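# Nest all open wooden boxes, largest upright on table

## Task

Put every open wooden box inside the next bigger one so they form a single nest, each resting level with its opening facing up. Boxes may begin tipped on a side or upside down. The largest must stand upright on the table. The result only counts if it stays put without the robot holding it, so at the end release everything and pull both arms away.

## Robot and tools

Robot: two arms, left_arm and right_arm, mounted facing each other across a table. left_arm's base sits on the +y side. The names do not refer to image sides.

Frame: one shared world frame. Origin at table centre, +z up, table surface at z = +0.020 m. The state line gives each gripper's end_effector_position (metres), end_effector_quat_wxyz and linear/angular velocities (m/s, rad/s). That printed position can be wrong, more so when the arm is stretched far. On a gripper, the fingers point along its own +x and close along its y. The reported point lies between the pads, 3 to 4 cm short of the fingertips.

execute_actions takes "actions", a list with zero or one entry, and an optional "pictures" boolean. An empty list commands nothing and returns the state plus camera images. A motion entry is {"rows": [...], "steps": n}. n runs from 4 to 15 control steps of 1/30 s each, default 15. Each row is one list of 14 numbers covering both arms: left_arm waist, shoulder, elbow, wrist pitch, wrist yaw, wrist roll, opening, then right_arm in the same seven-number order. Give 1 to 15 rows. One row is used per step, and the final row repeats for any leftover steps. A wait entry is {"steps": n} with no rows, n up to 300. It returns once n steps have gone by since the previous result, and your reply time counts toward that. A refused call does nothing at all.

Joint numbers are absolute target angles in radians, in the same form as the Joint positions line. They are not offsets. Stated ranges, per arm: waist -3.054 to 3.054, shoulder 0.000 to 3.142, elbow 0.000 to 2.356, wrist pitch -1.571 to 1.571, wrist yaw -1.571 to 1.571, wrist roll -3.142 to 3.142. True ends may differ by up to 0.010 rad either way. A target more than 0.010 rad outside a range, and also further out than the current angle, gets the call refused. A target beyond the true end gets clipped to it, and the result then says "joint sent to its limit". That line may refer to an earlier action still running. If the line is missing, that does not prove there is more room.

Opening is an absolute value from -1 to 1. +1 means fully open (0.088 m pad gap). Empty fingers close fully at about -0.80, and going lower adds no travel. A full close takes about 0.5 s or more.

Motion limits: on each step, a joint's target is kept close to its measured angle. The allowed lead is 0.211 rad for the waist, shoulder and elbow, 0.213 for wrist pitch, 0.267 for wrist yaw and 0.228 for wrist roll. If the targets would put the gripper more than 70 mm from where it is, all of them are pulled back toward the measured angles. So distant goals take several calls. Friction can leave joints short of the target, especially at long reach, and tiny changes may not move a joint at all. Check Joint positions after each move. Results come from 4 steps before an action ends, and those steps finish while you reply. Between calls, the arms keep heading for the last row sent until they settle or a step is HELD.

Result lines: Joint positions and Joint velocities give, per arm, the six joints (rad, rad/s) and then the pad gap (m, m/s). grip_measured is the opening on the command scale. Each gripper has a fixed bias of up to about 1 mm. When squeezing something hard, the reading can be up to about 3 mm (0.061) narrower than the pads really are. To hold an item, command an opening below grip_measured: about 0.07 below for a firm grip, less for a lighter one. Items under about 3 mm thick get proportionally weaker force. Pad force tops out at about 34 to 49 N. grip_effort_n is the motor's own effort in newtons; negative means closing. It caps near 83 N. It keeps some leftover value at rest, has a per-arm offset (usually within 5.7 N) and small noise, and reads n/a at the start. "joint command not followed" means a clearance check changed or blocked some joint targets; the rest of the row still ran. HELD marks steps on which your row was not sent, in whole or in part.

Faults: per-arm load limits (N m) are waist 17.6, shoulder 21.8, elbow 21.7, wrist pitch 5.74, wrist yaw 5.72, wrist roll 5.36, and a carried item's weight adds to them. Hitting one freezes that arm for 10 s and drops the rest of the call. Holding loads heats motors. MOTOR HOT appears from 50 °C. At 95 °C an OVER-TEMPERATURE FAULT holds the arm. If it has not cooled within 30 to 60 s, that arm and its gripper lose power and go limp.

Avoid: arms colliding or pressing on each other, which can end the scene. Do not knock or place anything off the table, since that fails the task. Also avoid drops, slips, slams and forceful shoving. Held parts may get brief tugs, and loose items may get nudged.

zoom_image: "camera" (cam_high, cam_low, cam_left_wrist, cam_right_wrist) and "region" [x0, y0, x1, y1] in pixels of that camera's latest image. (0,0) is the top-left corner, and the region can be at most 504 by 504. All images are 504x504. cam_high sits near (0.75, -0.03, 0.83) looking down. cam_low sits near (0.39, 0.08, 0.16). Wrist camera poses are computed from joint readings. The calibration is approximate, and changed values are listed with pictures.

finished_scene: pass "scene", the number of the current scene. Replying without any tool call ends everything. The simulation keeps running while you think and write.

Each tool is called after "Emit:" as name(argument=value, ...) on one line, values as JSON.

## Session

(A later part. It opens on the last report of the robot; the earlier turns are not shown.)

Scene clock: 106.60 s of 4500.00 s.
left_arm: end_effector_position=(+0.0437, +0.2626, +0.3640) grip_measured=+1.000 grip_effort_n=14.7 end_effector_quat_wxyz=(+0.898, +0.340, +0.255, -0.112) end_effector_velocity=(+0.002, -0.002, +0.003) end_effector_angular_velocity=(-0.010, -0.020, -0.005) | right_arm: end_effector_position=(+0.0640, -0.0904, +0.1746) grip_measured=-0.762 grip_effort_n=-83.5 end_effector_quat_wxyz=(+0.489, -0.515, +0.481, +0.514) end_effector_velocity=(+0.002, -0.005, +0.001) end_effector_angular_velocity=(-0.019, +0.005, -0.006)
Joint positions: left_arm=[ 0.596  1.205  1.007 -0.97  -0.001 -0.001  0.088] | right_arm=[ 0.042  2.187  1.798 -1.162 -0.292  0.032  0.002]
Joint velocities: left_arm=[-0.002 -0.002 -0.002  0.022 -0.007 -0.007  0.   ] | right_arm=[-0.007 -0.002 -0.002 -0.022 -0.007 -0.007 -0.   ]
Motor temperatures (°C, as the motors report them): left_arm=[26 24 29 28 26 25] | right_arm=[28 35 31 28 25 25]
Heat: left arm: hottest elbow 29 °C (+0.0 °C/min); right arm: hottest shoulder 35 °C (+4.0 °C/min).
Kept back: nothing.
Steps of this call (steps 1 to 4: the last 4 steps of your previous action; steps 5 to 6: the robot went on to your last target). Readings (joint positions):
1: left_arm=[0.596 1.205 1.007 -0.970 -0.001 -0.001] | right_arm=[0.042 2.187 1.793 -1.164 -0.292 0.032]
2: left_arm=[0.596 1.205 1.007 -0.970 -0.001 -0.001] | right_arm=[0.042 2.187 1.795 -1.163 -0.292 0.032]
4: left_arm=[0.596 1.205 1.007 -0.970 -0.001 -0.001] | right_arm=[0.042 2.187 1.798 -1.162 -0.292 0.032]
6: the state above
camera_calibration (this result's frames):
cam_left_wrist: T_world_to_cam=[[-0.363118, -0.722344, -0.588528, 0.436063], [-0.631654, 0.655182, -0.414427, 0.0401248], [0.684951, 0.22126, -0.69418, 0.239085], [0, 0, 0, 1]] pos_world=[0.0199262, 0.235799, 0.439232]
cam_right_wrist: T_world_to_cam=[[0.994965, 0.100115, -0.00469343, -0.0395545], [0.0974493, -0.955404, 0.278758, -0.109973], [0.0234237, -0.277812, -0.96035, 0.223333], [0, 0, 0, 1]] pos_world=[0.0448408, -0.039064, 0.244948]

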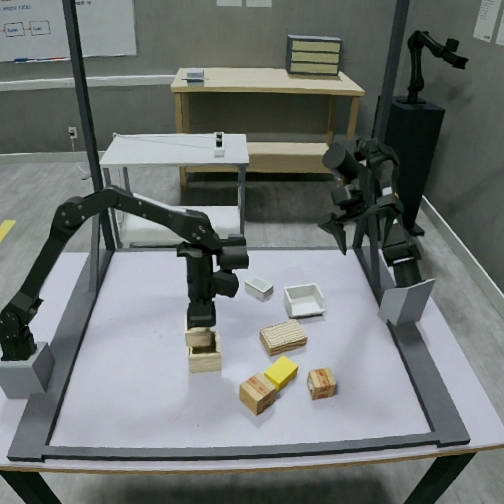

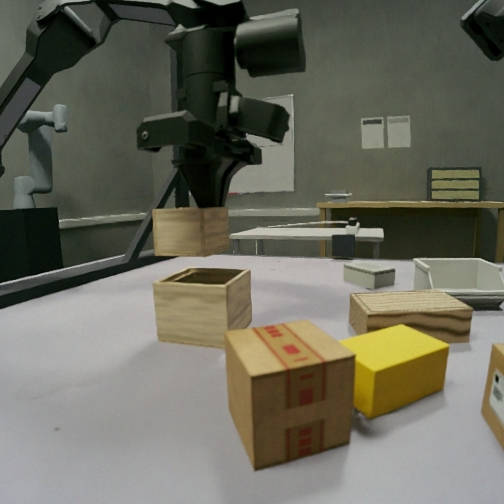

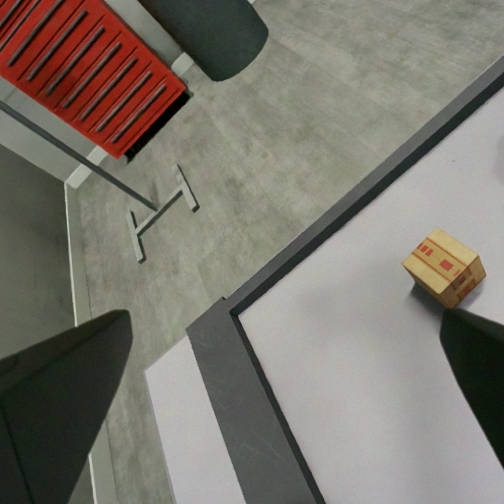

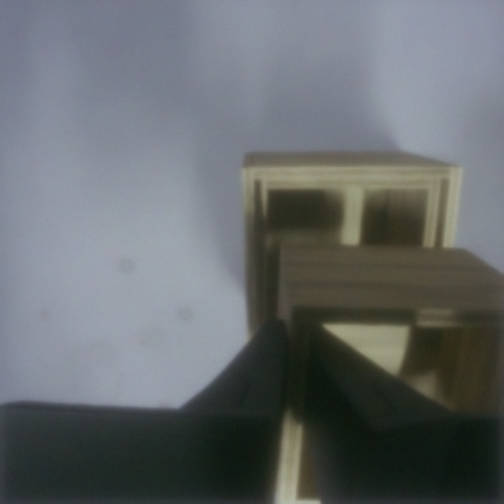

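Emit:
execute_actions(actions=[{"rows":[[0.6,1.2,1.0,-0.97,0,0,1,0.045,2.27,1.917,-1.21,-0.29,0.033,-1],[0.6,1.2,1.0,-0.97,0,0,1,0.045,2.27,1.917,-1.21,-0.29,0.033,-1],[0.6,1.2,1.0,-0.97,0,0,1,0.045,2.27,1.917,-1.21,-0.29,0.033,-1],[0.6,1.2,1.0,-0.97,0,0,1,0.045,2.27,1.917,-1.21,-0.29,0.033,-1],[0.6,1.2,1.0,-0.97,0,0,1,0.045,2.27,1.917,-1.21,-0.29,0.033,-1],[0.6,1.2,1.0,-0.97,0,0,1,0.045,2.27,1.917,-1.21,-0.29,0.033,-1],[0.6,1.2,1.0,-0.97,0,0,1,0.062,2.292,1.83,-1.10,-0.29,0.05,-1]],"steps":15}])

Emit:
execute_actions(actions=[{"steps":8}], pictures=true)

Scene clock: 107.27 s of 4500.00 s.
left_arm: end_effector_position=(+0.0437, +0.2626, +0.3640) grip_measured=+1.000 grip_effort_n=15.1 end_effector_quat_wxyz=(+0.898, +0.340, +0.255, -0.112) end_effector_velocity=(-0.003, +0.003, -0.003) end_effector_angular_velocity=(-0.004, +0.017, +0.011) | right_arm: end_effector_position=(+0.0623, -0.0710, +0.1579) grip_measured=-0.762 grip_effort_n=-83.5 end_effector_quat_wxyz=(+0.491, -0.512, +0.476, +0.520) end_effector_velocity=(-0.000, -0.039, -0.126) end_effector_angular_velocity=(-0.257, -0.002, -0.011)
Joint positions: left_arm=[ 0.596  1.205  1.007 -0.97  -0.001 -0.001  0.088] | right_arm=[ 0.053  2.265  1.862 -1.127 -0.292  0.043  0.002]
Joint velocities: left_arm=[ 0.002 -0.007 -0.002 -0.022  0.007 -0.007  0.   ] | right_arm=[ 0.085  0.164 -0.203  0.125 -0.022  0.022 -0.   ]
Motor temperatures (°C, as the motors report them): left_arm=[26 24 29 28 26 25] | right_arm=[28 35 31 28 25 25]
Heat: left arm: hottest elbow 29 °C (+0.0 °C/min); right arm: hottest shoulder 35 °C (+4.0 °C/min).
Steps of this call (steps 1 to 9: the robot went on to your last target; steps 10 to 20: the first 11 steps of this action). Readings (joint positions):
10: left_arm=[0.596 1.205 1.007 -0.970 -0.001 -0.001] | right_arm=[0.042 2.194 1.808 -1.172 -0.292 0.032]
11: left_arm=[0.596 1.205 1.007 -0.970 -0.001 -0.001] | right_arm=[0.042 2.208 1.833 -1.184 -0.292 0.032]
13: left_arm=[0.596 1.205 1.007 -0.970 -0.001 -0.001] | right_arm=[0.042 2.231 1.871 -1.185 -0.292 0.032]
17: left_arm=[0.596 1.205 1.007 -0.970 -0.001 -0.001] | right_arm=[0.044 2.249 1.880 -1.165 -0.292 0.037]
20: the state above

Scene clock: 107.53 s of 4500.00 s.
left_arm: end_effector_position=(+0.0437, +0.2626, +0.3640) grip_measured=+1.000 grip_effort_n=15.1 end_effector_quat_wxyz=(+0.898, +0.340, +0.255, -0.112) end_effector_velocity=(-0.000, +0.003, -0.001) end_effector_angular_velocity=(-0.003, -0.007, +0.024) | right_arm: end_effector_position=(+0.0624, -0.0704, +0.1500) grip_measured=-0.761 grip_effort_n=-83.5 end_effector_quat_wxyz=(+0.491, -0.512, +0.476, +0.520) end_effector_velocity=(-0.002, +0.001, -0.001) end_effector_angular_velocity=(+0.015, -0.005, +0.005)
Joint positions: left_arm=[ 0.596  1.205  1.007 -0.97  -0.001 -0.001  0.088] | right_arm=[ 0.058  2.275  1.848 -1.104 -0.292  0.047  0.002]
Joint velocities: left_arm=[-0.007 -0.002 -0.002 -0.007 -0.022 -0.022  0.   ] | right_arm=[ 0.007 -0.007 -0.012  0.022  0.007  0.007 -0.   ]
Motor temperatures (°C, as the motors report them): left_arm=[26 24 29 28 26 25] | right_arm=[28 35 31 28 25 25]
Heat: left arm: hottest elbow 29 °C (+0.0 °C/min); right arm: hottest shoulder 35 °C (+4.0 °C/min).
Kept back: nothing.
Steps of this call (steps 1 to 4: the last 4 steps of your previous action; steps 5 to 8: the robot went on to your last target). Readings (joint positions):
1: left_arm=[0.596 1.205 1.007 -0.970 -0.001 -0.001] | right_arm=[0.055 2.270 1.855 -1.122 -0.292 0.045]
2: left_arm=[0.596 1.205 1.007 -0.970 -0.001 -0.001] | right_arm=[0.057 2.274 1.850 -1.119 -0.292 0.045]
4: left_arm=[0.596 1.205 1.007 -0.970 -0.001 -0.001] | right_arm=[0.057 2.275 1.849 -1.108 -0.292 0.047]
8: the state above
camera_calibration (this result's frames):
cam_left_wrist: T_world_to_cam=[[-0.363118, -0.722344, -0.588528, 0.436063], [-0.631654, 0.655182, -0.414427, 0.0401248], [0.684951, 0.22126, -0.69418, 0.239085], [0, 0, 0, 1]] pos_world=[0.0199262, 0.235799, 0.439232]
cam_right_wrist: T_world_to_cam=[[0.994269, 0.106791, -0.00505729, -0.0394292], [0.104334, -0.958889, 0.263907, -0.0823391], [0.0233337, -0.262922, -0.964535, 0.207034], [0, 0, 0, 1]] pos_world=[0.0429631, -0.0203093, 0.221222]

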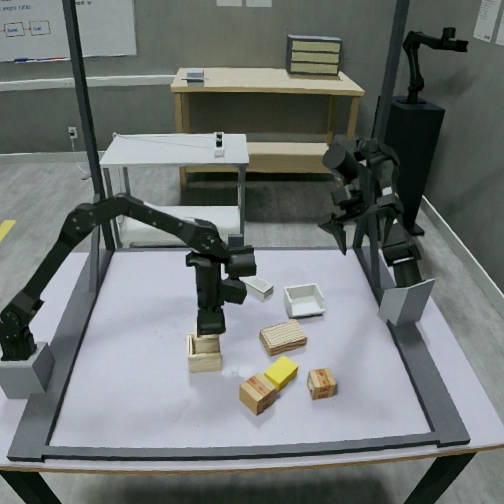

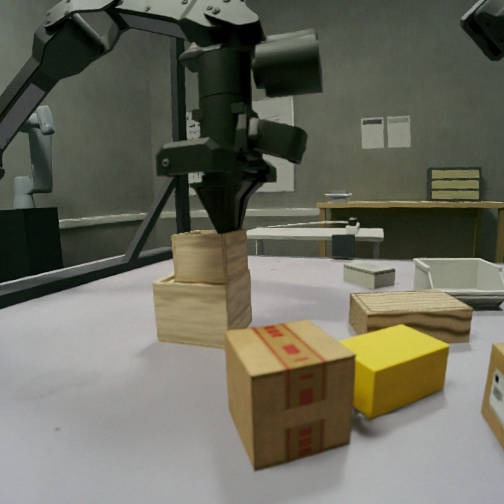

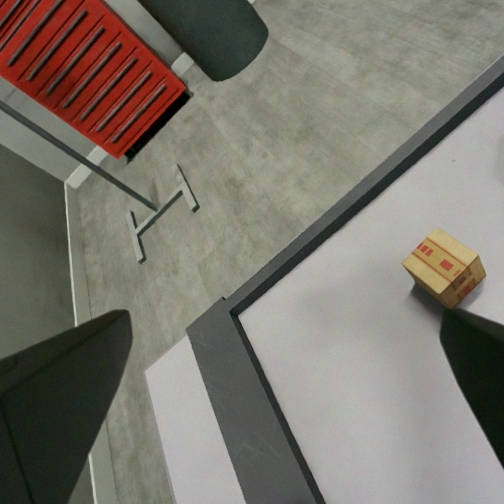

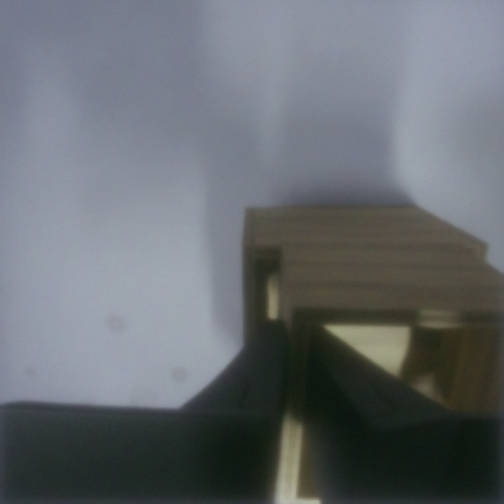

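Emit:
execute_actions(actions=[{"rows":[[0.6,1.2,1.0,-0.97,0,0,1,0.056,2.25,1.85,-1.12,-0.29,0.045,-1],[0.6,1.2,1.0,-0.97,0,0,1,0.056,2.25,1.85,-1.12,-0.29,0.045,-1],[0.6,1.2,1.0,-0.97,0,0,1,0.056,2.25,1.85,-1.12,-0.29,0.045,-1],[0.6,1.2,1.0,-0.97,0,0,1,0.056,2.25,1.85,-1.12,-0.29,0.045,-1],[0.6,1.2,1.0,-0.97,0,0,1,0.056,2.215,1.78,-1.085,-0.29,0.045,-1]],"steps":15}])

Emit:
execute_actions(actions=[{"steps":8}], pictures=true)

Scene clock: 108.13 s of 4500.00 s.
left_arm: end_effector_position=(+0.0437, +0.2626, +0.3640) grip_measured=+1.000 grip_effort_n=15.1 end_effector_quat_wxyz=(+0.898, +0.340, +0.255, -0.112) end_effector_velocity=(-0.003, +0.004, -0.002) end_effector_angular_velocity=(+0.005, +0.009, +0.016) | right_arm: end_effector_position=(+0.0611, -0.0776, +0.1561) grip_measured=-0.761 grip_effort_n=-83.5 end_effector_quat_wxyz=(+0.492, -0.511, +0.473, +0.523) end_effector_velocity=(-0.006, -0.009, +0.021) end_effector_angular_velocity=(+0.035, +0.010, +0.031)
Joint positions: left_arm=[ 0.596  1.205  1.007 -0.97  -0.001 -0.001  0.088] | right_arm=[ 0.058  2.232  1.801 -1.091 -0.292  0.047  0.002]
Joint velocities: left_arm=[-0.002 -0.007 -0.002 -0.022 -0.007 -0.007  0.   ] | right_arm=[-0.002 -0.085 -0.056  0.007 -0.007 -0.022 -0.   ]
Motor temperatures (°C, as the motors report them): left_arm=[26 24 29 28 26 25] | right_arm=[28 35 31 28 25 25]
Heat: left arm: hottest elbow 29 °C (+0.0 °C/min); right arm: hottest shoulder 35 °C (+4.1 °C/min).
Steps of this call (steps 1 to 7: the robot went on to your last target; steps 8 to 18: the first 11 steps of this action). Readings (joint positions):
8: left_arm=[0.596 1.205 1.007 -0.970 -0.001 -0.001] | right_arm=[0.058 2.274 1.847 -1.102 -0.292 0.048]
9: left_arm=[0.596 1.205 1.007 -0.970 -0.001 -0.001] | right_arm=[0.058 2.274 1.847 -1.104 -0.292 0.048]
11: left_arm=[0.596 1.205 1.007 -0.970 -0.001 -0.001] | right_arm=[0.058 2.272 1.847 -1.111 -0.292 0.048]
15: left_arm=[0.596 1.205 1.007 -0.970 -0.001 -0.001] | right_arm=[0.058 2.244 1.811 -1.100 -0.292 0.048]
18: the state above

Scene clock: 108.40 s of 4500.00 s.
left_arm: end_effector_position=(+0.0437, +0.2626, +0.3640) grip_measured=+1.000 grip_effort_n=15.1 end_effector_quat_wxyz=(+0.898, +0.340, +0.255, -0.112) end_effector_velocity=(+0.001, +0.005, +0.001) end_effector_angular_velocity=(+0.012, -0.018, +0.030) | right_arm: end_effector_position=(+0.0612, -0.0788, +0.1561) grip_measured=-0.761 grip_effort_n=-83.5 end_effector_quat_wxyz=(+0.492, -0.511, +0.473, +0.523) end_effector_velocity=(-0.003, -0.008, -0.002) end_effector_angular_velocity=(-0.033, +0.019, -0.014)
Joint positions: left_arm=[ 0.596  1.205  1.007 -0.97  -0.001 -0.001  0.088] | right_arm=[ 0.058  2.227  1.793 -1.088 -0.292  0.047  0.002]
Joint velocities: left_arm=[-0.002 -0.002 -0.002 -0.007 -0.037 -0.007  0.   ] | right_arm=[ 0.002 -0.002 -0.012 -0.022 -0.022  0.007  0.   ]
Motor temperatures (°C, as the motors report them): left_arm=[26 24 29 28 26 25] | right_arm=[28 35 31 28 25 25]
Heat: left arm: hottest elbow 29 °C (+0.0 °C/min); right arm: hottest shoulder 35 °C (+4.0 °C/min).
Kept back: nothing.
Steps of this call (steps 1 to 4: the last 4 steps of your previous action; steps 5 to 8: the robot went on to your last target). Readings (joint positions):
1: left_arm=[0.596 1.205 1.007 -0.970 -0.001 -0.001] | right_arm=[0.058 2.229 1.800 -1.090 -0.292 0.047]
2: left_arm=[0.596 1.205 1.007 -0.970 -0.001 -0.001] | right_arm=[0.058 2.228 1.798 -1.089 -0.292 0.047]
4: left_arm=[0.596 1.205 1.007 -0.970 -0.001 -0.001] | right_arm=[0.058 2.227 1.796 -1.088 -0.292 0.047]
8: the state above
camera_calibration (this result's frames):
cam_left_wrist: T_world_to_cam=[[-0.363118, -0.722344, -0.588528, 0.436063], [-0.631654, 0.655182, -0.414427, 0.0401248], [0.684951, 0.22126, -0.69418, 0.239085], [0, 0, 0, 1]] pos_world=[0.0199262, 0.235799, 0.439232]
cam_right_wrist: T_world_to_cam=[[0.993943, 0.109776, -0.00504782, -0.0370809], [0.107406, -0.960712, 0.255923, -0.0909895], [0.0232449, -0.254915, -0.966684, 0.21168], [0, 0, 0, 1]] pos_world=[0.0417086, -0.0293835, 0.227727]

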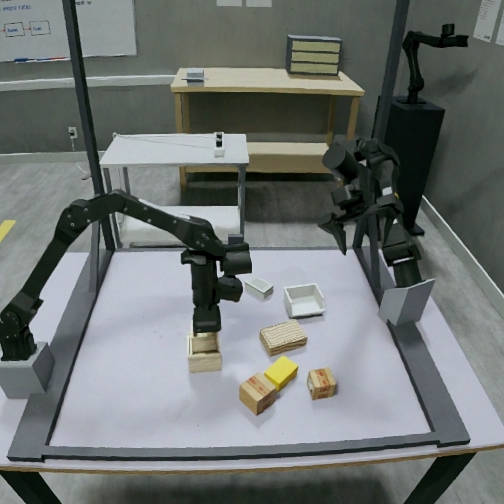

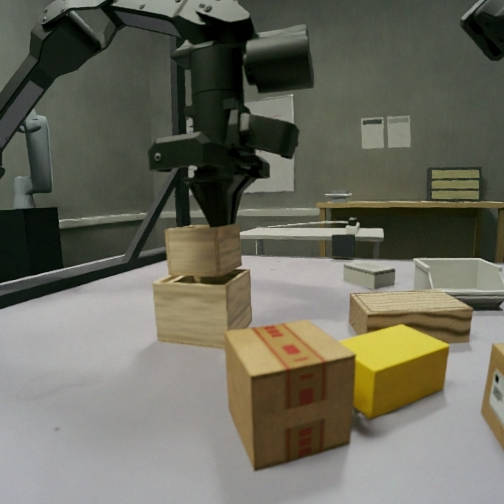

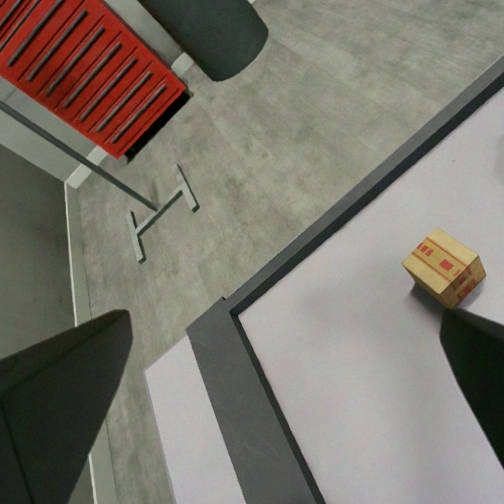

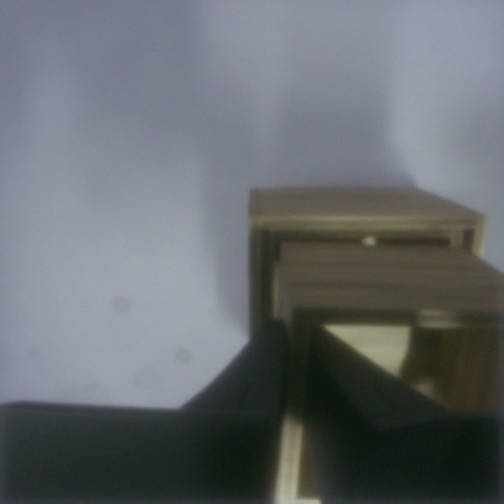

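Emit:
execute_actions(actions=[{"rows":[[0.6,1.2,1.0,-0.97,0,0,1,0.064,2.238,1.765,-1.055,-0.29,0.053,-1],[0.6,1.2,1.0,-0.97,0,0,1,0.064,2.238,1.765,-1.055,-0.29,0.053,-1],[0.6,1.2,1.0,-0.97,0,0,1,0.064,2.238,1.765,-1.055,-0.29,0.053,-1],[0.6,1.2,1.0,-0.97,0,0,1,0.064,2.238,1.765,-1.055,-0.29,0.053,-1],[0.6,1.2,1.0,-0.97,0,0,1,0.064,2.238,1.765,-1.055,-0.29,0.053,-1],[0.6,1.2,1.0,-0.97,0,0,1,0.072,2.245,1.735,-1.02,-0.29,0.06,-1]],"steps":15}])

Emit:
execute_actions(actions=[{"steps":8}], pictures=true)

Scene clock: 109.03 s of 4500.00 s.
left_arm: end_effector_position=(+0.0437, +0.2626, +0.3640) grip_measured=+1.000 grip_effort_n=15.1 end_effector_quat_wxyz=(+0.898, +0.340, +0.255, -0.112) end_effector_velocity=(-0.002, +0.000, -0.002) end_effector_angular_velocity=(-0.005, +0.011, +0.001) | right_arm: end_effector_position=(+0.0609, -0.0755, +0.1480) grip_measured=-0.761 grip_effort_n=-83.5 end_effector_quat_wxyz=(+0.496, -0.505, +0.467, +0.530) end_effector_velocity=(-0.002, +0.009, +0.002) end_effector_angular_velocity=(+0.049, +0.014, -0.009)
Joint positions: left_arm=[ 0.596  1.205  1.007 -0.97  -0.001 -0.001  0.088] | right_arm=[ 0.063  2.227  1.76  -1.03  -0.291  0.056  0.002]
Joint velocities: left_arm=[-0.002 -0.002 -0.002 -0.007  0.007 -0.007  0.   ] | right_arm=[-0.002 -0.007 -0.007  0.051 -0.007  0.022  0.   ]
Motor temperatures (°C, as the motors report them): left_arm=[26 24 29 28 26 25] | right_arm=[28 35 31 28 25 25]
Heat: left arm: hottest elbow 29 °C (+0.0 °C/min); right arm: hottest shoulder 35 °C (+4.1 °C/min).
Steps of this call (steps 1 to 8: the robot went on to your last target; steps 9 to 19: the first 11 steps of this action). Readings (joint positions):
9: left_arm=[0.596 1.205 1.007 -0.970 -0.001 -0.001] | right_arm=[0.058 2.227 1.791 -1.083 -0.292 0.047]
10: left_arm=[0.596 1.205 1.007 -0.970 -0.001 -0.001] | right_arm=[0.058 2.227 1.788 -1.075 -0.292 0.047]
12: left_arm=[0.596 1.205 1.007 -0.970 -0.001 -0.001] | right_arm=[0.058 2.227 1.784 -1.067 -0.292 0.048]
16: left_arm=[0.596 1.205 1.007 -0.970 -0.001 -0.001] | right_arm=[0.062 2.227 1.765 -1.040 -0.292 0.054]
19: the state above

Scene clock: 109.30 s of 4500.00 s.
left_arm: end_effector_position=(+0.0437, +0.2626, +0.3640) grip_measured=+1.000 grip_effort_n=14.7 end_effector_quat_wxyz=(+0.898, +0.340, +0.255, -0.112) end_effector_velocity=(-0.003, +0.002, -0.004) end_effector_angular_velocity=(+0.013, +0.022, +0.002) | right_arm: end_effector_position=(+0.0607, -0.0749, +0.1474) grip_measured=-0.761 grip_effort_n=-83.5 end_effector_quat_wxyz=(+0.497, -0.504, +0.466, +0.531) end_effector_velocity=(+0.000, -0.000, +0.000) end_effector_angular_velocity=(+0.002, +0.023, -0.012)
Joint positions: left_arm=[ 0.596  1.205  1.007 -0.97  -0.001 -0.001  0.088] | right_arm=[ 0.064  2.227  1.758 -1.023 -0.291  0.058  0.002]
Joint velocities: left_arm=[-0.002 -0.002 -0.002 -0.022  0.007  0.007  0.   ] | right_arm=[-0.007 -0.002 -0.007  0.007 -0.022  0.007 -0.   ]
Motor temperatures (°C, as the motors report them): left_arm=[26 24 29 28 26 25] | right_arm=[28 35 31 28 25 25]
Heat: left arm: hottest elbow 29 °C (+0.0 °C/min); right arm: hottest shoulder 35 °C (+4.0 °C/min).
Kept back: nothing.
Steps of this call (steps 1 to 4: the last 4 steps of your previous action; steps 5 to 8: the robot went on to your last target). Readings (joint positions):
1: left_arm=[0.596 1.205 1.007 -0.970 -0.001 -0.001] | right_arm=[0.063 2.227 1.760 -1.027 -0.291 0.056]
2: left_arm=[0.596 1.205 1.007 -0.970 -0.001 -0.001] | right_arm=[0.064 2.227 1.759 -1.026 -0.291 0.057]
4: left_arm=[0.596 1.205 1.007 -0.970 -0.001 -0.001] | right_arm=[0.064 2.227 1.758 -1.024 -0.291 0.057]
8: the state above
camera_calibration (this result's frames):
cam_left_wrist: T_world_to_cam=[[-0.363118, -0.722344, -0.588528, 0.436063], [-0.631654, 0.655182, -0.414427, 0.0401248], [0.684951, 0.22126, -0.69418, 0.239085], [0, 0, 0, 1]] pos_world=[0.0199262, 0.235799, 0.439232]
cam_right_wrist: T_world_to_cam=[[0.993443, 0.114211, -0.00516433, -0.0366958], [0.11233, -0.966683, 0.230015, -0.0817984], [0.021278, -0.229087, -0.973173, 0.207255], [0, 0, 0, 1]] pos_world=[0.0412337, -0.0274028, 0.22032]

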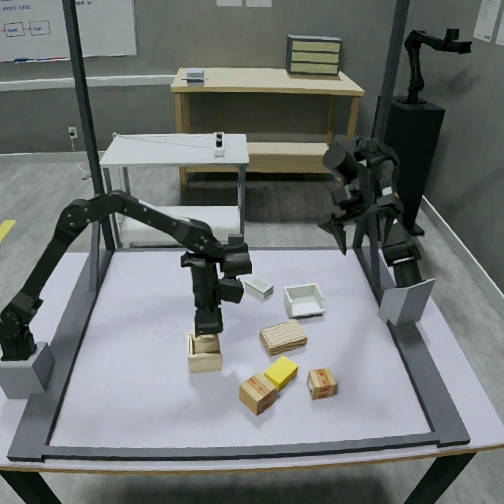

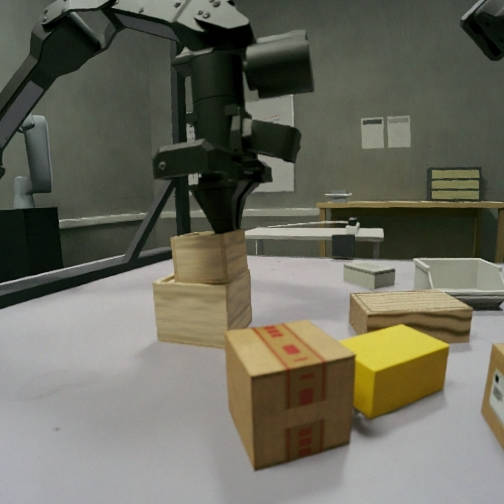

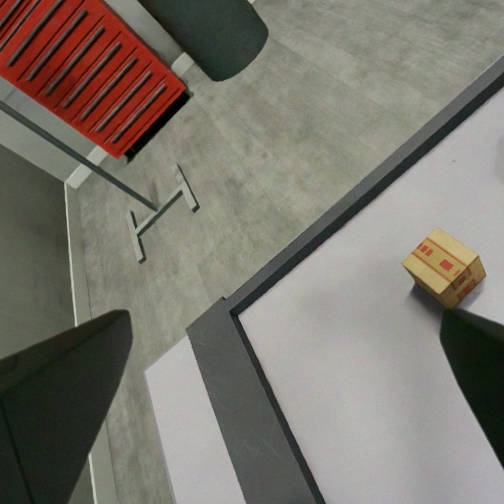

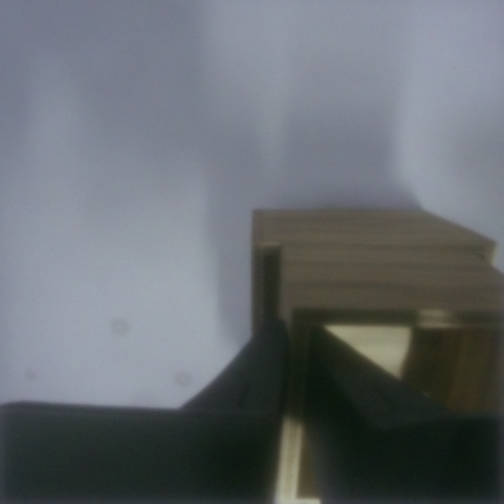

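Emit:
execute_actions(actions=[{"rows":[[0.6,1.2,1.0,-0.97,0,0,1,0.064,2.227,1.765,-1.072,-0.29,0.057,-1]],"steps":12}])

Emit:
execute_actions(actions=[{"steps":8}], pictures=true)

Scene clock: 109.77 s of 4500.00 s.
left_arm: end_effector_position=(+0.0437, +0.2626, +0.3640) grip_measured=+1.000 grip_effort_n=15.1 end_effector_quat_wxyz=(+0.898, +0.340, +0.255, -0.112) end_effector_velocity=(-0.002, +0.004, -0.003) end_effector_angular_velocity=(+0.006, +0.012, +0.019) | right_arm: end_effector_position=(+0.0619, -0.0829, +0.1476) grip_measured=-0.761 grip_effort_n=-83.5 end_effector_quat_wxyz=(+0.491, -0.512, +0.478, +0.518) end_effector_velocity=(+0.001, -0.008, +0.001) end_effector_angular_velocity=(-0.035, +0.003, +0.009)
Joint positions: left_arm=[ 0.596  1.205  1.007 -0.97  -0.001 -0.001  0.088] | right_arm=[ 0.063  2.227  1.76  -1.064 -0.291  0.058  0.002]
Joint velocities: left_arm=[-0.002 -0.002 -0.002 -0.022 -0.007 -0.007  0.   ] | right_arm=[-0.002 -0.002 -0.002 -0.037 -0.007 -0.022 -0.   ]
Motor temperatures (°C, as the motors report them): left_arm=[26 24 29 28 26 25] | right_arm=[28 35 31 28 25 25]
Heat: left arm: hottest elbow 29 °C (+0.0 °C/min); right arm: hottest shoulder 35 °C (+4.0 °C/min).
Steps of this call (steps 1 to 6: the robot went on to your last target; steps 7 to 14: the first 8 steps of this action). Readings (joint positions):
7: left_arm=[0.596 1.205 1.007 -0.970 -0.001 -0.001] | right_arm=[0.064 2.227 1.758 -1.024 -0.291 0.058]
8: left_arm=[0.596 1.205 1.007 -0.970 -0.001 -0.001] | right_arm=[0.064 2.227 1.759 -1.031 -0.291 0.058]
10: left_arm=[0.596 1.205 1.007 -0.970 -0.001 -0.001] | right_arm=[0.063 2.227 1.760 -1.051 -0.291 0.058]
14: the state above

Scene clock: 110.03 s of 4500.00 s.
left_arm: end_effector_position=(+0.0437, +0.2626, +0.3640) grip_measured=+1.000 grip_effort_n=15.1 end_effector_quat_wxyz=(+0.898, +0.340, +0.255, -0.112) end_effector_velocity=(+0.000, +0.002, -0.002) end_effector_angular_velocity=(+0.027, +0.004, -0.002) | right_arm: end_effector_position=(+0.0620, -0.0840, +0.1477) grip_measured=-0.761 grip_effort_n=-83.5 end_effector_quat_wxyz=(+0.491, -0.513, +0.479, +0.516) end_effector_velocity=(+0.001, -0.002, -0.001) end_effector_angular_velocity=(-0.012, +0.006, +0.001)
Joint positions: left_arm=[ 0.596  1.205  1.007 -0.97  -0.001 -0.001  0.088] | right_arm=[ 0.063  2.227  1.76  -1.069 -0.291  0.058  0.002]
Joint velocities: left_arm=[-0.002  0.002 -0.002 -0.007 -0.007  0.022  0.   ] | right_arm=[-0.002  0.002 -0.002 -0.007 -0.007 -0.007 -0.   ]
Motor temperatures (°C, as the motors report them): left_arm=[26 24 29 28 26 25] | right_arm=[28 35 31 28 25 25]
Heat: left arm: hottest elbow 29 °C (+0.0 °C/min); right arm: hottest shoulder 35 °C (+3.0 °C/min).
Kept back: nothing.
Steps of this call (steps 1 to 4: the last 4 steps of your previous action; steps 5 to 8: the robot went on to your last target). Readings (joint positions):
1: left_arm=[0.596 1.205 1.007 -0.970 -0.001 -0.001] | right_arm=[0.063 2.227 1.760 -1.064 -0.291 0.058]
2: left_arm=[0.596 1.205 1.007 -0.970 -0.001 -0.001] | right_arm=[0.063 2.227 1.760 -1.066 -0.291 0.058]
4: left_arm=[0.596 1.205 1.007 -0.970 -0.001 -0.001] | right_arm=[0.063 2.227 1.760 -1.069 -0.291 0.058]
8: the state above
camera_calibration (this result's frames):
cam_left_wrist: T_world_to_cam=[[-0.363118, -0.722344, -0.588528, 0.436063], [-0.631654, 0.655182, -0.414427, 0.0401248], [0.684951, 0.22126, -0.69418, 0.239085], [0, 0, 0, 1]] pos_world=[0.0199262, 0.235799, 0.439232]
cam_right_wrist: T_world_to_cam=[[0.994949, 0.100259, -0.00492769, -0.0382347], [0.0978435, -0.957674, 0.270716, -0.0951713], [0.0224226, -0.269831, -0.962647, 0.200389], [0, 0, 0, 1]] pos_world=[0.0428603, -0.0332385, 0.21848]

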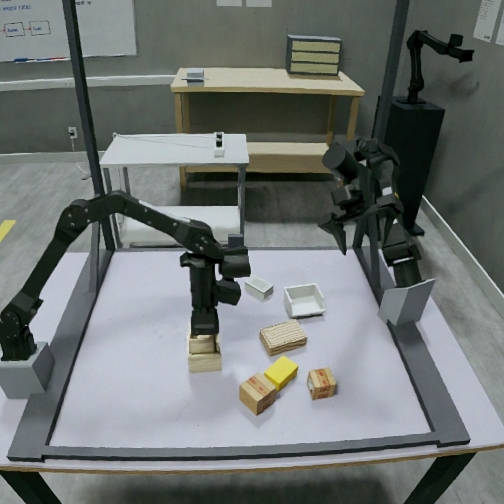

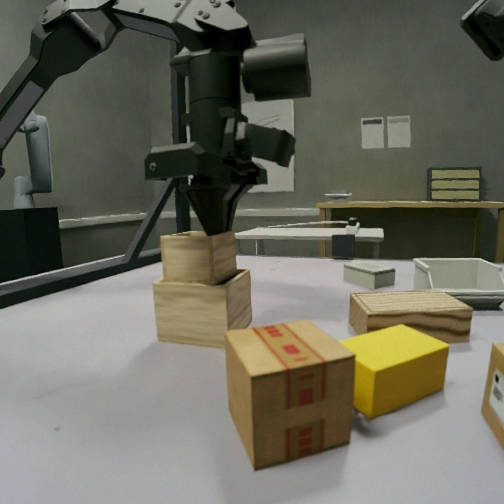

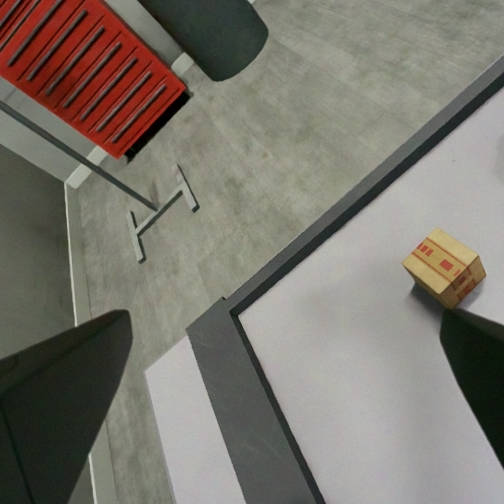

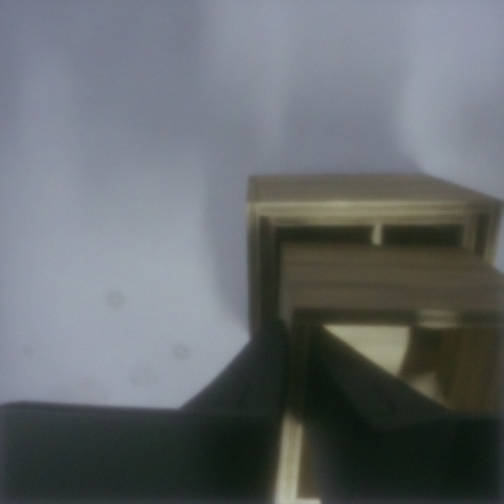

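Emit:
execute_actions(actions=[{"rows":[[0.6,1.2,1.0,-0.97,0,0,1,0.064,2.227,1.765,-1.045,-0.29,0.057,-1],[0.6,1.2,1.0,-0.97,0,0,1,0.064,2.227,1.765,-1.045,-0.29,0.057,-1],[0.6,1.2,1.0,-0.97,0,0,1,0.064,2.227,1.765,-1.045,-0.29,0.057,-1],[0.6,1.2,1.0,-0.97,0,0,1,0.064,2.227,1.765,-1.045,-0.29,0.057,-1],[0.6,1.2,1.0,-0.97,0,0,1,0.064,2.227,1.765,-1.045,-0.29,0.057,-1],[0.6,1.2,1.0,-0.97,0,0,1,0.068,2.227,1.74,-1.03,-0.29,0.06,-1],[0.6,1.2,1.0,-0.97,0,0,1,0.068,2.227,1.74,-1.03,-0.29,0.06,-1],[0.6,1.2,1.0,-0.97,0,0,1,0.068,2.227,1.74,-1.03,-0.29,0.06,-1],[0.6,1.2,1.0,-0.97,0,0,1,0.072,2.227,1.715,-1.008,-0.29,0.063,-1]],"steps":15}])

Emit:
execute_actions(actions=[{"steps":8}], pictures=true)

Scene clock: 110.63 s of 4500.00 s.
left_arm: end_effector_position=(+0.0437, +0.2626, +0.3640) grip_measured=+1.000 grip_effort_n=15.1 end_effector_quat_wxyz=(+0.898, +0.340, +0.255, -0.112) end_effector_velocity=(-0.001, -0.001, +0.001) end_effector_angular_velocity=(+0.009, -0.012, -0.011) | right_arm: end_effector_position=(+0.0618, -0.0783, +0.1457) grip_measured=-0.761 grip_effort_n=-83.5 end_effector_quat_wxyz=(+0.495, -0.506, +0.470, +0.526) end_effector_velocity=(+0.003, -0.004, -0.000) end_effector_angular_velocity=(+0.041, -0.004, +0.032)
Joint positions: left_arm=[ 0.596  1.205  1.007 -0.97  -0.001 -0.001  0.088] | right_arm=[ 0.064  2.225  1.748 -1.027 -0.291  0.059  0.002]
Joint velocities: left_arm=[-0.007 -0.007 -0.002  0.007 -0.007  0.007  0.   ] | right_arm=[-0.002 -0.051 -0.09   0.081  0.007 -0.022 -0.   ]
Motor temperatures (°C, as the motors report them): left_arm=[26 24 29 28 26 25] | right_arm=[28 36 31 28 25 25]
Heat: left arm: hottest elbow 29 °C (+0.0 °C/min); right arm: hottest shoulder 36 °C (+4.0 °C/min).
Steps of this call (steps 1 to 7: the robot went on to your last target; steps 8 to 18: the first 11 steps of this action). Readings (joint positions):
8: left_arm=[0.596 1.205 1.007 -0.970 -0.001 -0.001] | right_arm=[0.063 2.227 1.760 -1.070 -0.291 0.058]
9: left_arm=[0.596 1.205 1.007 -0.970 -0.001 -0.001] | right_arm=[0.063 2.227 1.760 -1.066 -0.291 0.058]
11: left_arm=[0.596 1.205 1.007 -0.970 -0.001 -0.001] | right_arm=[0.063 2.227 1.760 -1.055 -0.291 0.058]
15: left_arm=[0.596 1.205 1.007 -0.970 -0.001 -0.001] | right_arm=[0.063 2.227 1.759 -1.042 -0.291 0.058]
18: the state above

Scene clock: 110.90 s of 4500.00 s.
left_arm: end_effector_position=(+0.0437, +0.2626, +0.3640) grip_measured=+1.000 grip_effort_n=15.1 end_effector_quat_wxyz=(+0.898, +0.340, +0.255, -0.112) end_effector_velocity=(-0.002, +0.000, -0.002) end_effector_angular_velocity=(-0.017, +0.012, +0.009) | right_arm: end_effector_position=(+0.0619, -0.0786, +0.1455) grip_measured=-0.761 grip_effort_n=-83.5 end_effector_quat_wxyz=(+0.497, -0.505, +0.469, +0.528) end_effector_velocity=(+0.002, -0.001, +0.002) end_effector_angular_velocity=(+0.009, -0.006, -0.008)
Joint positions: left_arm=[ 0.596  1.205  1.007 -0.97  -0.001 -0.001  0.088] | right_arm=[ 0.064  2.219  1.737 -1.017 -0.291  0.061  0.002]
Joint velocities: left_arm=[-0.002 -0.002 -0.002 -0.007  0.007 -0.022  0.   ] | right_arm=[-0.002 -0.012 -0.012  0.007  0.007  0.007 -0.   ]
Motor temperatures (°C, as the motors report them): left_arm=[26 24 29 28 26 25] | right_arm=[28 36 31 28 25 25]
Heat: left arm: hottest elbow 29 °C (+0.0 °C/min); right arm: hottest shoulder 36 °C (+4.0 °C/min).
Kept back: nothing.
Steps of this call (steps 1 to 4: the last 4 steps of your previous action; steps 5 to 8: the robot went on to your last target). Readings (joint positions):
1: left_arm=[0.596 1.205 1.007 -0.970 -0.001 -0.001] | right_arm=[0.064 2.223 1.745 -1.025 -0.291 0.059]
2: left_arm=[0.596 1.205 1.007 -0.970 -0.001 -0.001] | right_arm=[0.064 2.222 1.743 -1.022 -0.291 0.060]
4: left_arm=[0.596 1.205 1.007 -0.970 -0.001 -0.001] | right_arm=[0.064 2.221 1.740 -1.019 -0.291 0.060]
8: the state above
camera_calibration (this result's frames):
cam_left_wrist: T_world_to_cam=[[-0.363118, -0.722344, -0.588528, 0.436063], [-0.631654, 0.655182, -0.414427, 0.0401248], [0.684951, 0.22126, -0.69418, 0.239085], [0, 0, 0, 1]] pos_world=[0.0199262, 0.235799, 0.439232]
cam_right_wrist: T_world_to_cam=[[0.994053, 0.108769, -0.00531143, -0.0378938], [0.106938, -0.965788, 0.236258, -0.0856141], [0.0205678, -0.235421, -0.971676, 0.203899], [0, 0, 0, 1]] pos_world=[0.0426301, -0.0305611, 0.21815]

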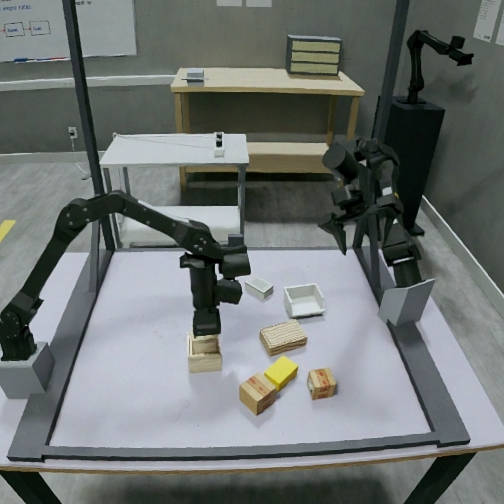

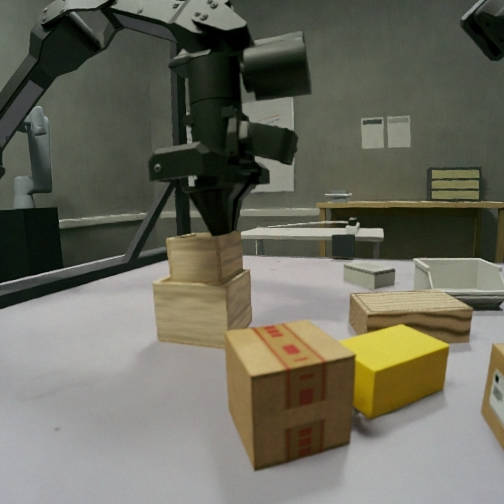

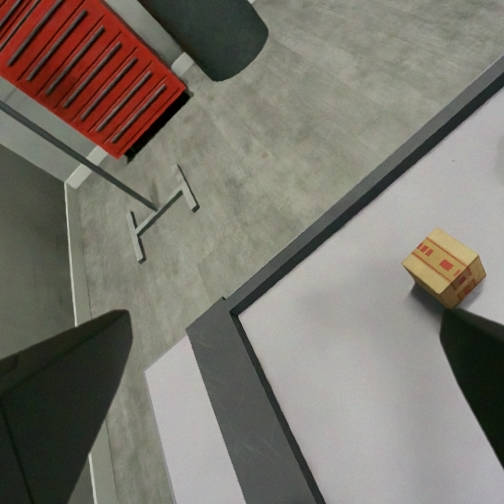

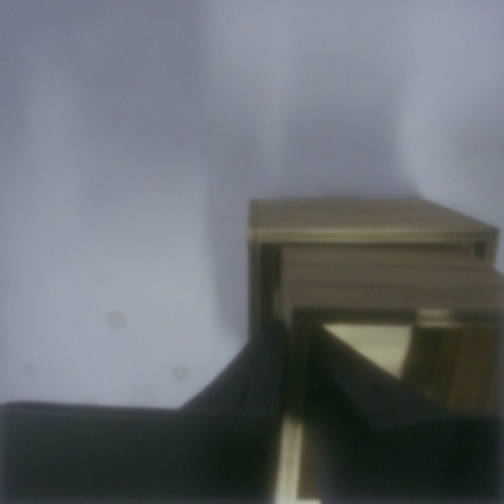

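Emit:
execute_actions(actions=[{"rows":[[0.6,1.2,1.0,-0.97,0,0,1,0.066,2.22,1.765,-1.055,-0.29,0.06,-1],[0.6,1.2,1.0,-0.97,0,0,1,0.066,2.22,1.765,-1.055,-0.29,0.06,-1],[0.6,1.2,1.0,-0.97,0,0,1,0.066,2.22,1.765,-1.055,-0.29,0.06,-1],[0.6,1.2,1.0,-0.97,0,0,1,0.066,2.22,1.765,-1.055,-0.29,0.06,-1],[0.6,1.2,1.0,-0.97,0,0,1,0.08,2.22,1.765,-1.06,-0.29,0.07,-1]],"steps":15}])

Emit:
execute_actions(actions=[{"steps":8}], pictures=true)

Scene clock: 111.50 s of 4500.00 s.
left_arm: end_effector_position=(+0.0437, +0.2626, +0.3640) grip_measured=+1.000 grip_effort_n=15.1 end_effector_quat_wxyz=(+0.898, +0.340, +0.255, -0.112) end_effector_velocity=(-0.001, +0.002, -0.001) end_effector_angular_velocity=(+0.001, +0.001, +0.011) | right_arm: end_effector_position=(+0.0561, -0.0835, +0.1478) grip_measured=-0.761 grip_effort_n=-83.5 end_effector_quat_wxyz=(+0.491, -0.511, +0.475, +0.522) end_effector_velocity=(-0.016, -0.002, +0.002) end_effector_angular_velocity=(-0.008, +0.007, +0.024)
Joint positions: left_arm=[ 0.596  1.205  1.007 -0.97  -0.001 -0.001  0.088] | right_arm=[ 0.076  2.218  1.752 -1.054 -0.291  0.066  0.002]
Joint velocities: left_arm=[-0.002 -0.002 -0.002 -0.007 -0.007 -0.007  0.   ] | right_arm=[ 0.032 -0.002  0.022 -0.022 -0.007  0.007 -0.   ]
Motor temperatures (°C, as the motors report them): left_arm=[26 24 29 28 26 25] | right_arm=[28 36 31 28 25 25]
Heat: left arm: hottest elbow 29 °C (+0.0 °C/min); right arm: hottest shoulder 36 °C (+4.0 °C/min).
Steps of this call (steps 1 to 7: the robot went on to your last target; steps 8 to 18: the first 11 steps of this action). Readings (joint positions):
8: left_arm=[0.596 1.205 1.007 -0.970 -0.001 -0.001] | right_arm=[0.063 2.218 1.737 -1.017 -0.291 0.061]
9: left_arm=[0.596 1.205 1.007 -0.970 -0.001 -0.001] | right_arm=[0.063 2.218 1.741 -1.023 -0.291 0.061]
11: left_arm=[0.596 1.205 1.007 -0.970 -0.001 -0.001] | right_arm=[0.063 2.218 1.745 -1.036 -0.291 0.061]
15: left_arm=[0.596 1.205 1.007 -0.970 -0.001 -0.001] | right_arm=[0.070 2.218 1.748 -1.051 -0.291 0.065]
18: the state above

Scene clock: 111.77 s of 4500.00 s.
left_arm: end_effector_position=(+0.0437, +0.2626, +0.3640) grip_measured=+1.000 grip_effort_n=15.1 end_effector_quat_wxyz=(+0.898, +0.340, +0.255, -0.112) end_effector_velocity=(+0.001, -0.000, +0.001) end_effector_angular_velocity=(-0.005, -0.010, +0.003) | right_arm: end_effector_position=(+0.0557, -0.0838, +0.1480) grip_measured=-0.761 grip_effort_n=-83.5 end_effector_quat_wxyz=(+0.491, -0.511, +0.475, +0.521) end_effector_velocity=(+0.003, -0.005, -0.001) end_effector_angular_velocity=(-0.024, -0.011, -0.003)
Joint positions: left_arm=[ 0.596  1.205  1.007 -0.97  -0.001 -0.001  0.088] | right_arm=[ 0.077  2.218  1.754 -1.057 -0.291  0.067  0.002]
Joint velocities: left_arm=[-0.002 -0.002 -0.002  0.007 -0.007 -0.007  0.   ] | right_arm=[-0.002  0.002 -0.002 -0.022  0.007 -0.007 -0.   ]
Motor temperatures (°C, as the motors report them): left_arm=[26 24 29 28 26 25] | right_arm=[28 36 31 28 25 25]
Heat: left arm: hottest elbow 29 °C (+0.0 °C/min); right arm: hottest shoulder 36 °C (+4.0 °C/min).
Kept back: nothing.
Steps of this call (steps 1 to 4: the last 4 steps of your previous action; steps 5 to 8: the robot went on to your last target). Readings (joint positions):
1: left_arm=[0.596 1.205 1.007 -0.970 -0.001 -0.001] | right_arm=[0.077 2.218 1.753 -1.055 -0.291 0.066]
2: left_arm=[0.596 1.205 1.007 -0.970 -0.001 -0.001] | right_arm=[0.077 2.218 1.753 -1.056 -0.291 0.067]
4: left_arm=[0.596 1.205 1.007 -0.970 -0.001 -0.001] | right_arm=[0.077 2.218 1.754 -1.057 -0.291 0.067]
8: the state above
camera_calibration (this result's frames):
cam_left_wrist: T_world_to_cam=[[-0.363118, -0.722344, -0.588528, 0.436063], [-0.631654, 0.655182, -0.414427, 0.0401248], [0.684951, 0.22126, -0.69418, 0.239085], [0, 0, 0, 1]] pos_world=[0.0199262, 0.235799, 0.439232]
cam_right_wrist: T_world_to_cam=[[0.994189, 0.107508, -0.00556788, -0.0312828], [0.105234, -0.959655, 0.260744, -0.0935814], [0.0226888, -0.259815, -0.965392, 0.202156], [0, 0, 0, 1]] pos_world=[0.0363623, -0.0339195, 0.219387]

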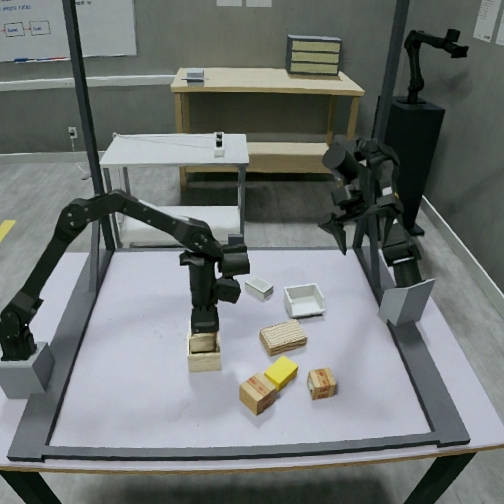

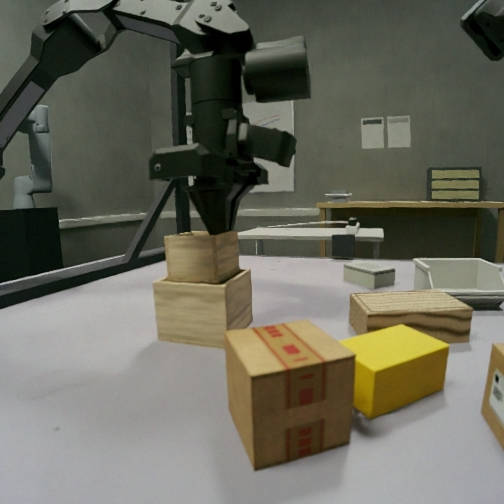

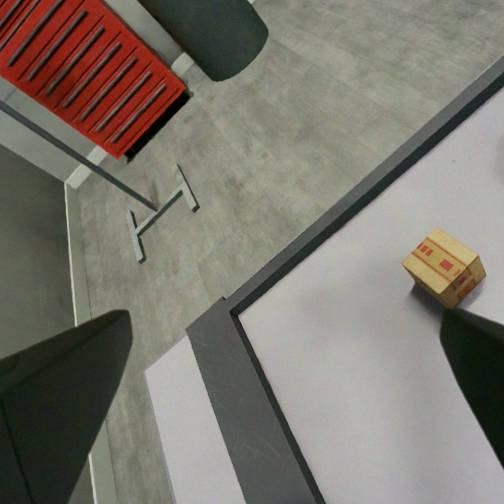

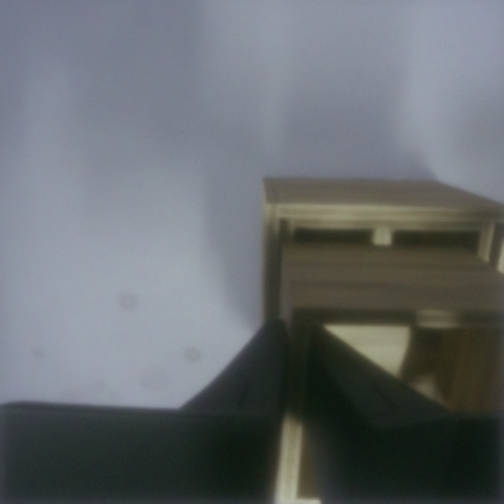

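Emit:
execute_actions(actions=[{"rows":[[0.6,1.2,1.0,-0.97,0,0,1,0.062,2.22,1.765,-1.035,-0.29,0.06,-1]],"steps":10}])

Emit:
execute_actions(actions=[{"steps":8}], pictures=true)

Scene clock: 112.07 s of 4500.00 s.
left_arm: end_effector_position=(+0.0437, +0.2626, +0.3640) grip_measured=+1.000 grip_effort_n=15.1 end_effector_quat_wxyz=(+0.898, +0.340, +0.255, -0.112) end_effector_velocity=(+0.002, +0.001, -0.001) end_effector_angular_velocity=(-0.013, -0.002, +0.016) | right_arm: end_effector_position=(+0.0590, -0.0795, +0.1495) grip_measured=-0.761 grip_effort_n=-83.5 end_effector_quat_wxyz=(+0.495, -0.506, +0.471, +0.526) end_effector_velocity=(+0.023, +0.019, +0.014) end_effector_angular_velocity=(+0.081, +0.015, -0.021)
Joint positions: left_arm=[ 0.596  1.205  1.007 -0.97  -0.001 -0.001  0.088] | right_arm=[ 0.068  2.218  1.755 -1.042 -0.291  0.064  0.002]
Joint velocities: left_arm=[-0.002  0.002 -0.007  0.007 -0.007 -0.022  0.   ] | right_arm=[-0.066 -0.007  0.007  0.051 -0.007 -0.022  0.   ]
Motor temperatures (°C, as the motors report them): left_arm=[26 24 29 28 26 25] | right_arm=[28 36 31 28 25 25]
Heat: left arm: hottest elbow 29 °C (+0.0 °C/min); right arm: hottest shoulder 36 °C (+4.1 °C/min).
Steps of this call (steps 1 to 3: the robot went on to your last target; steps 4 to 9: the first 6 steps of this action). Readings (joint positions):
4: left_arm=[0.596 1.205 1.007 -0.970 -0.001 -0.001] | right_arm=[0.077 2.218 1.754 -1.057 -0.291 0.067]
5: left_arm=[0.596 1.205 1.007 -0.970 -0.001 -0.001] | right_arm=[0.076 2.218 1.754 -1.054 -0.291 0.067]
7: left_arm=[0.596 1.205 1.007 -0.970 -0.001 -0.001] | right_arm=[0.072 2.218 1.754 -1.045 -0.291 0.066]
9: the state above

Scene clock: 112.33 s of 4500.00 s.
left_arm: end_effector_position=(+0.0437, +0.2626, +0.3640) grip_measured=+1.000 grip_effort_n=15.1 end_effector_quat_wxyz=(+0.898, +0.340, +0.255, -0.112) end_effector_velocity=(+0.001, -0.000, +0.001) end_effector_angular_velocity=(-0.005, -0.010, +0.003) | right_arm: end_effector_position=(+0.0606, -0.0782, +0.1502) grip_measured=-0.761 grip_effort_n=-83.5 end_effector_quat_wxyz=(+0.497, -0.505, +0.470, +0.527) end_effector_velocity=(-0.003, +0.001, +0.001) end_effector_angular_velocity=(+0.005, +0.022, +0.008)
Joint positions: left_arm=[ 0.596  1.205  1.007 -0.97  -0.001 -0.001  0.088] | right_arm=[ 0.063  2.218  1.755 -1.038 -0.291  0.062  0.002]
Joint velocities: left_arm=[-0.002 -0.002 -0.002  0.007 -0.007 -0.007  0.   ] | right_arm=[-0.002 -0.002 -0.002  0.007 -0.022 -0.007 -0.   ]
Motor temperatures (°C, as the motors report them): left_arm=[26 24 29 28 26 25] | right_arm=[28 36 31 28 25 25]
Heat: left arm: hottest elbow 29 °C (+0.0 °C/min); right arm: hottest shoulder 36 °C (+4.0 °C/min).
Kept back: nothing.
Steps of this call (steps 1 to 4: the last 4 steps of your previous action; steps 5 to 8: the robot went on to your last target). Readings (joint positions):
1: left_arm=[0.596 1.205 1.007 -0.970 -0.001 -0.001] | right_arm=[0.066 2.218 1.755 -1.041 -0.291 0.064]
2: left_arm=[0.596 1.205 1.007 -0.970 -0.001 -0.001] | right_arm=[0.064 2.218 1.755 -1.040 -0.291 0.063]
4: left_arm=[0.596 1.205 1.007 -0.970 -0.001 -0.001] | right_arm=[0.063 2.218 1.755 -1.039 -0.291 0.063]
8: the state above
camera_calibration (this result's frames):
cam_left_wrist: T_world_to_cam=[[-0.363118, -0.722344, -0.588528, 0.436063], [-0.631654, 0.655182, -0.414427, 0.0401248], [0.684951, 0.22126, -0.69418, 0.239085], [0, 0, 0, 1]] pos_world=[0.0199262, 0.235799, 0.439232]
cam_right_wrist: T_world_to_cam=[[0.994317, 0.106321, -0.00537077, -0.0367983], [0.10454, -0.965646, 0.237906, -0.0862491], [0.0201082, -0.237116, -0.971273, 0.208389], [0, 0, 0, 1]] pos_world=[0.0414154, -0.0299612, 0.222725]

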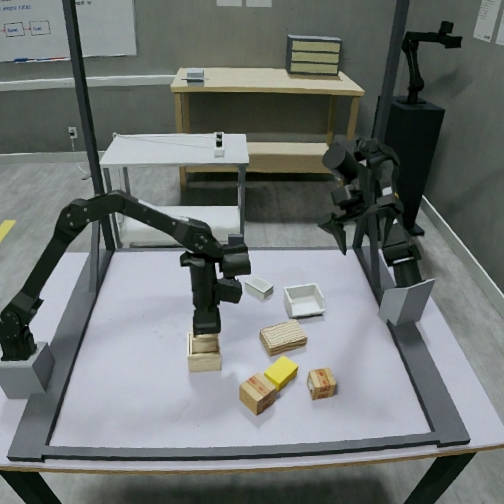

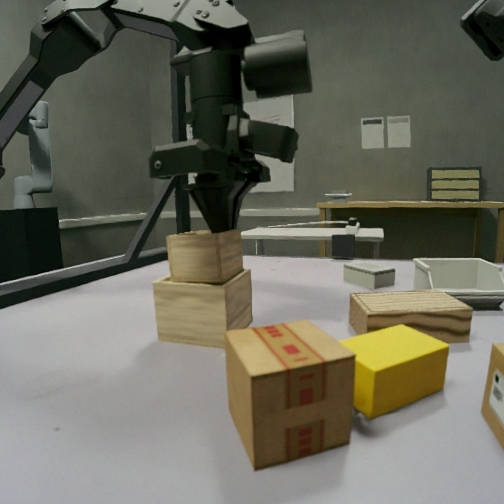

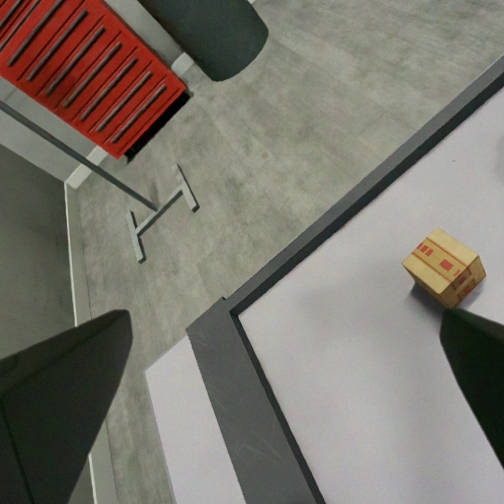

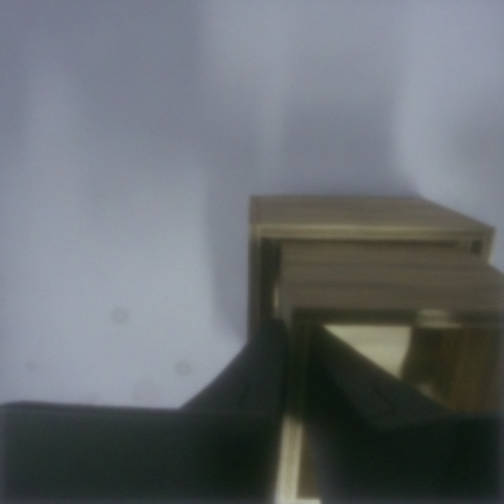

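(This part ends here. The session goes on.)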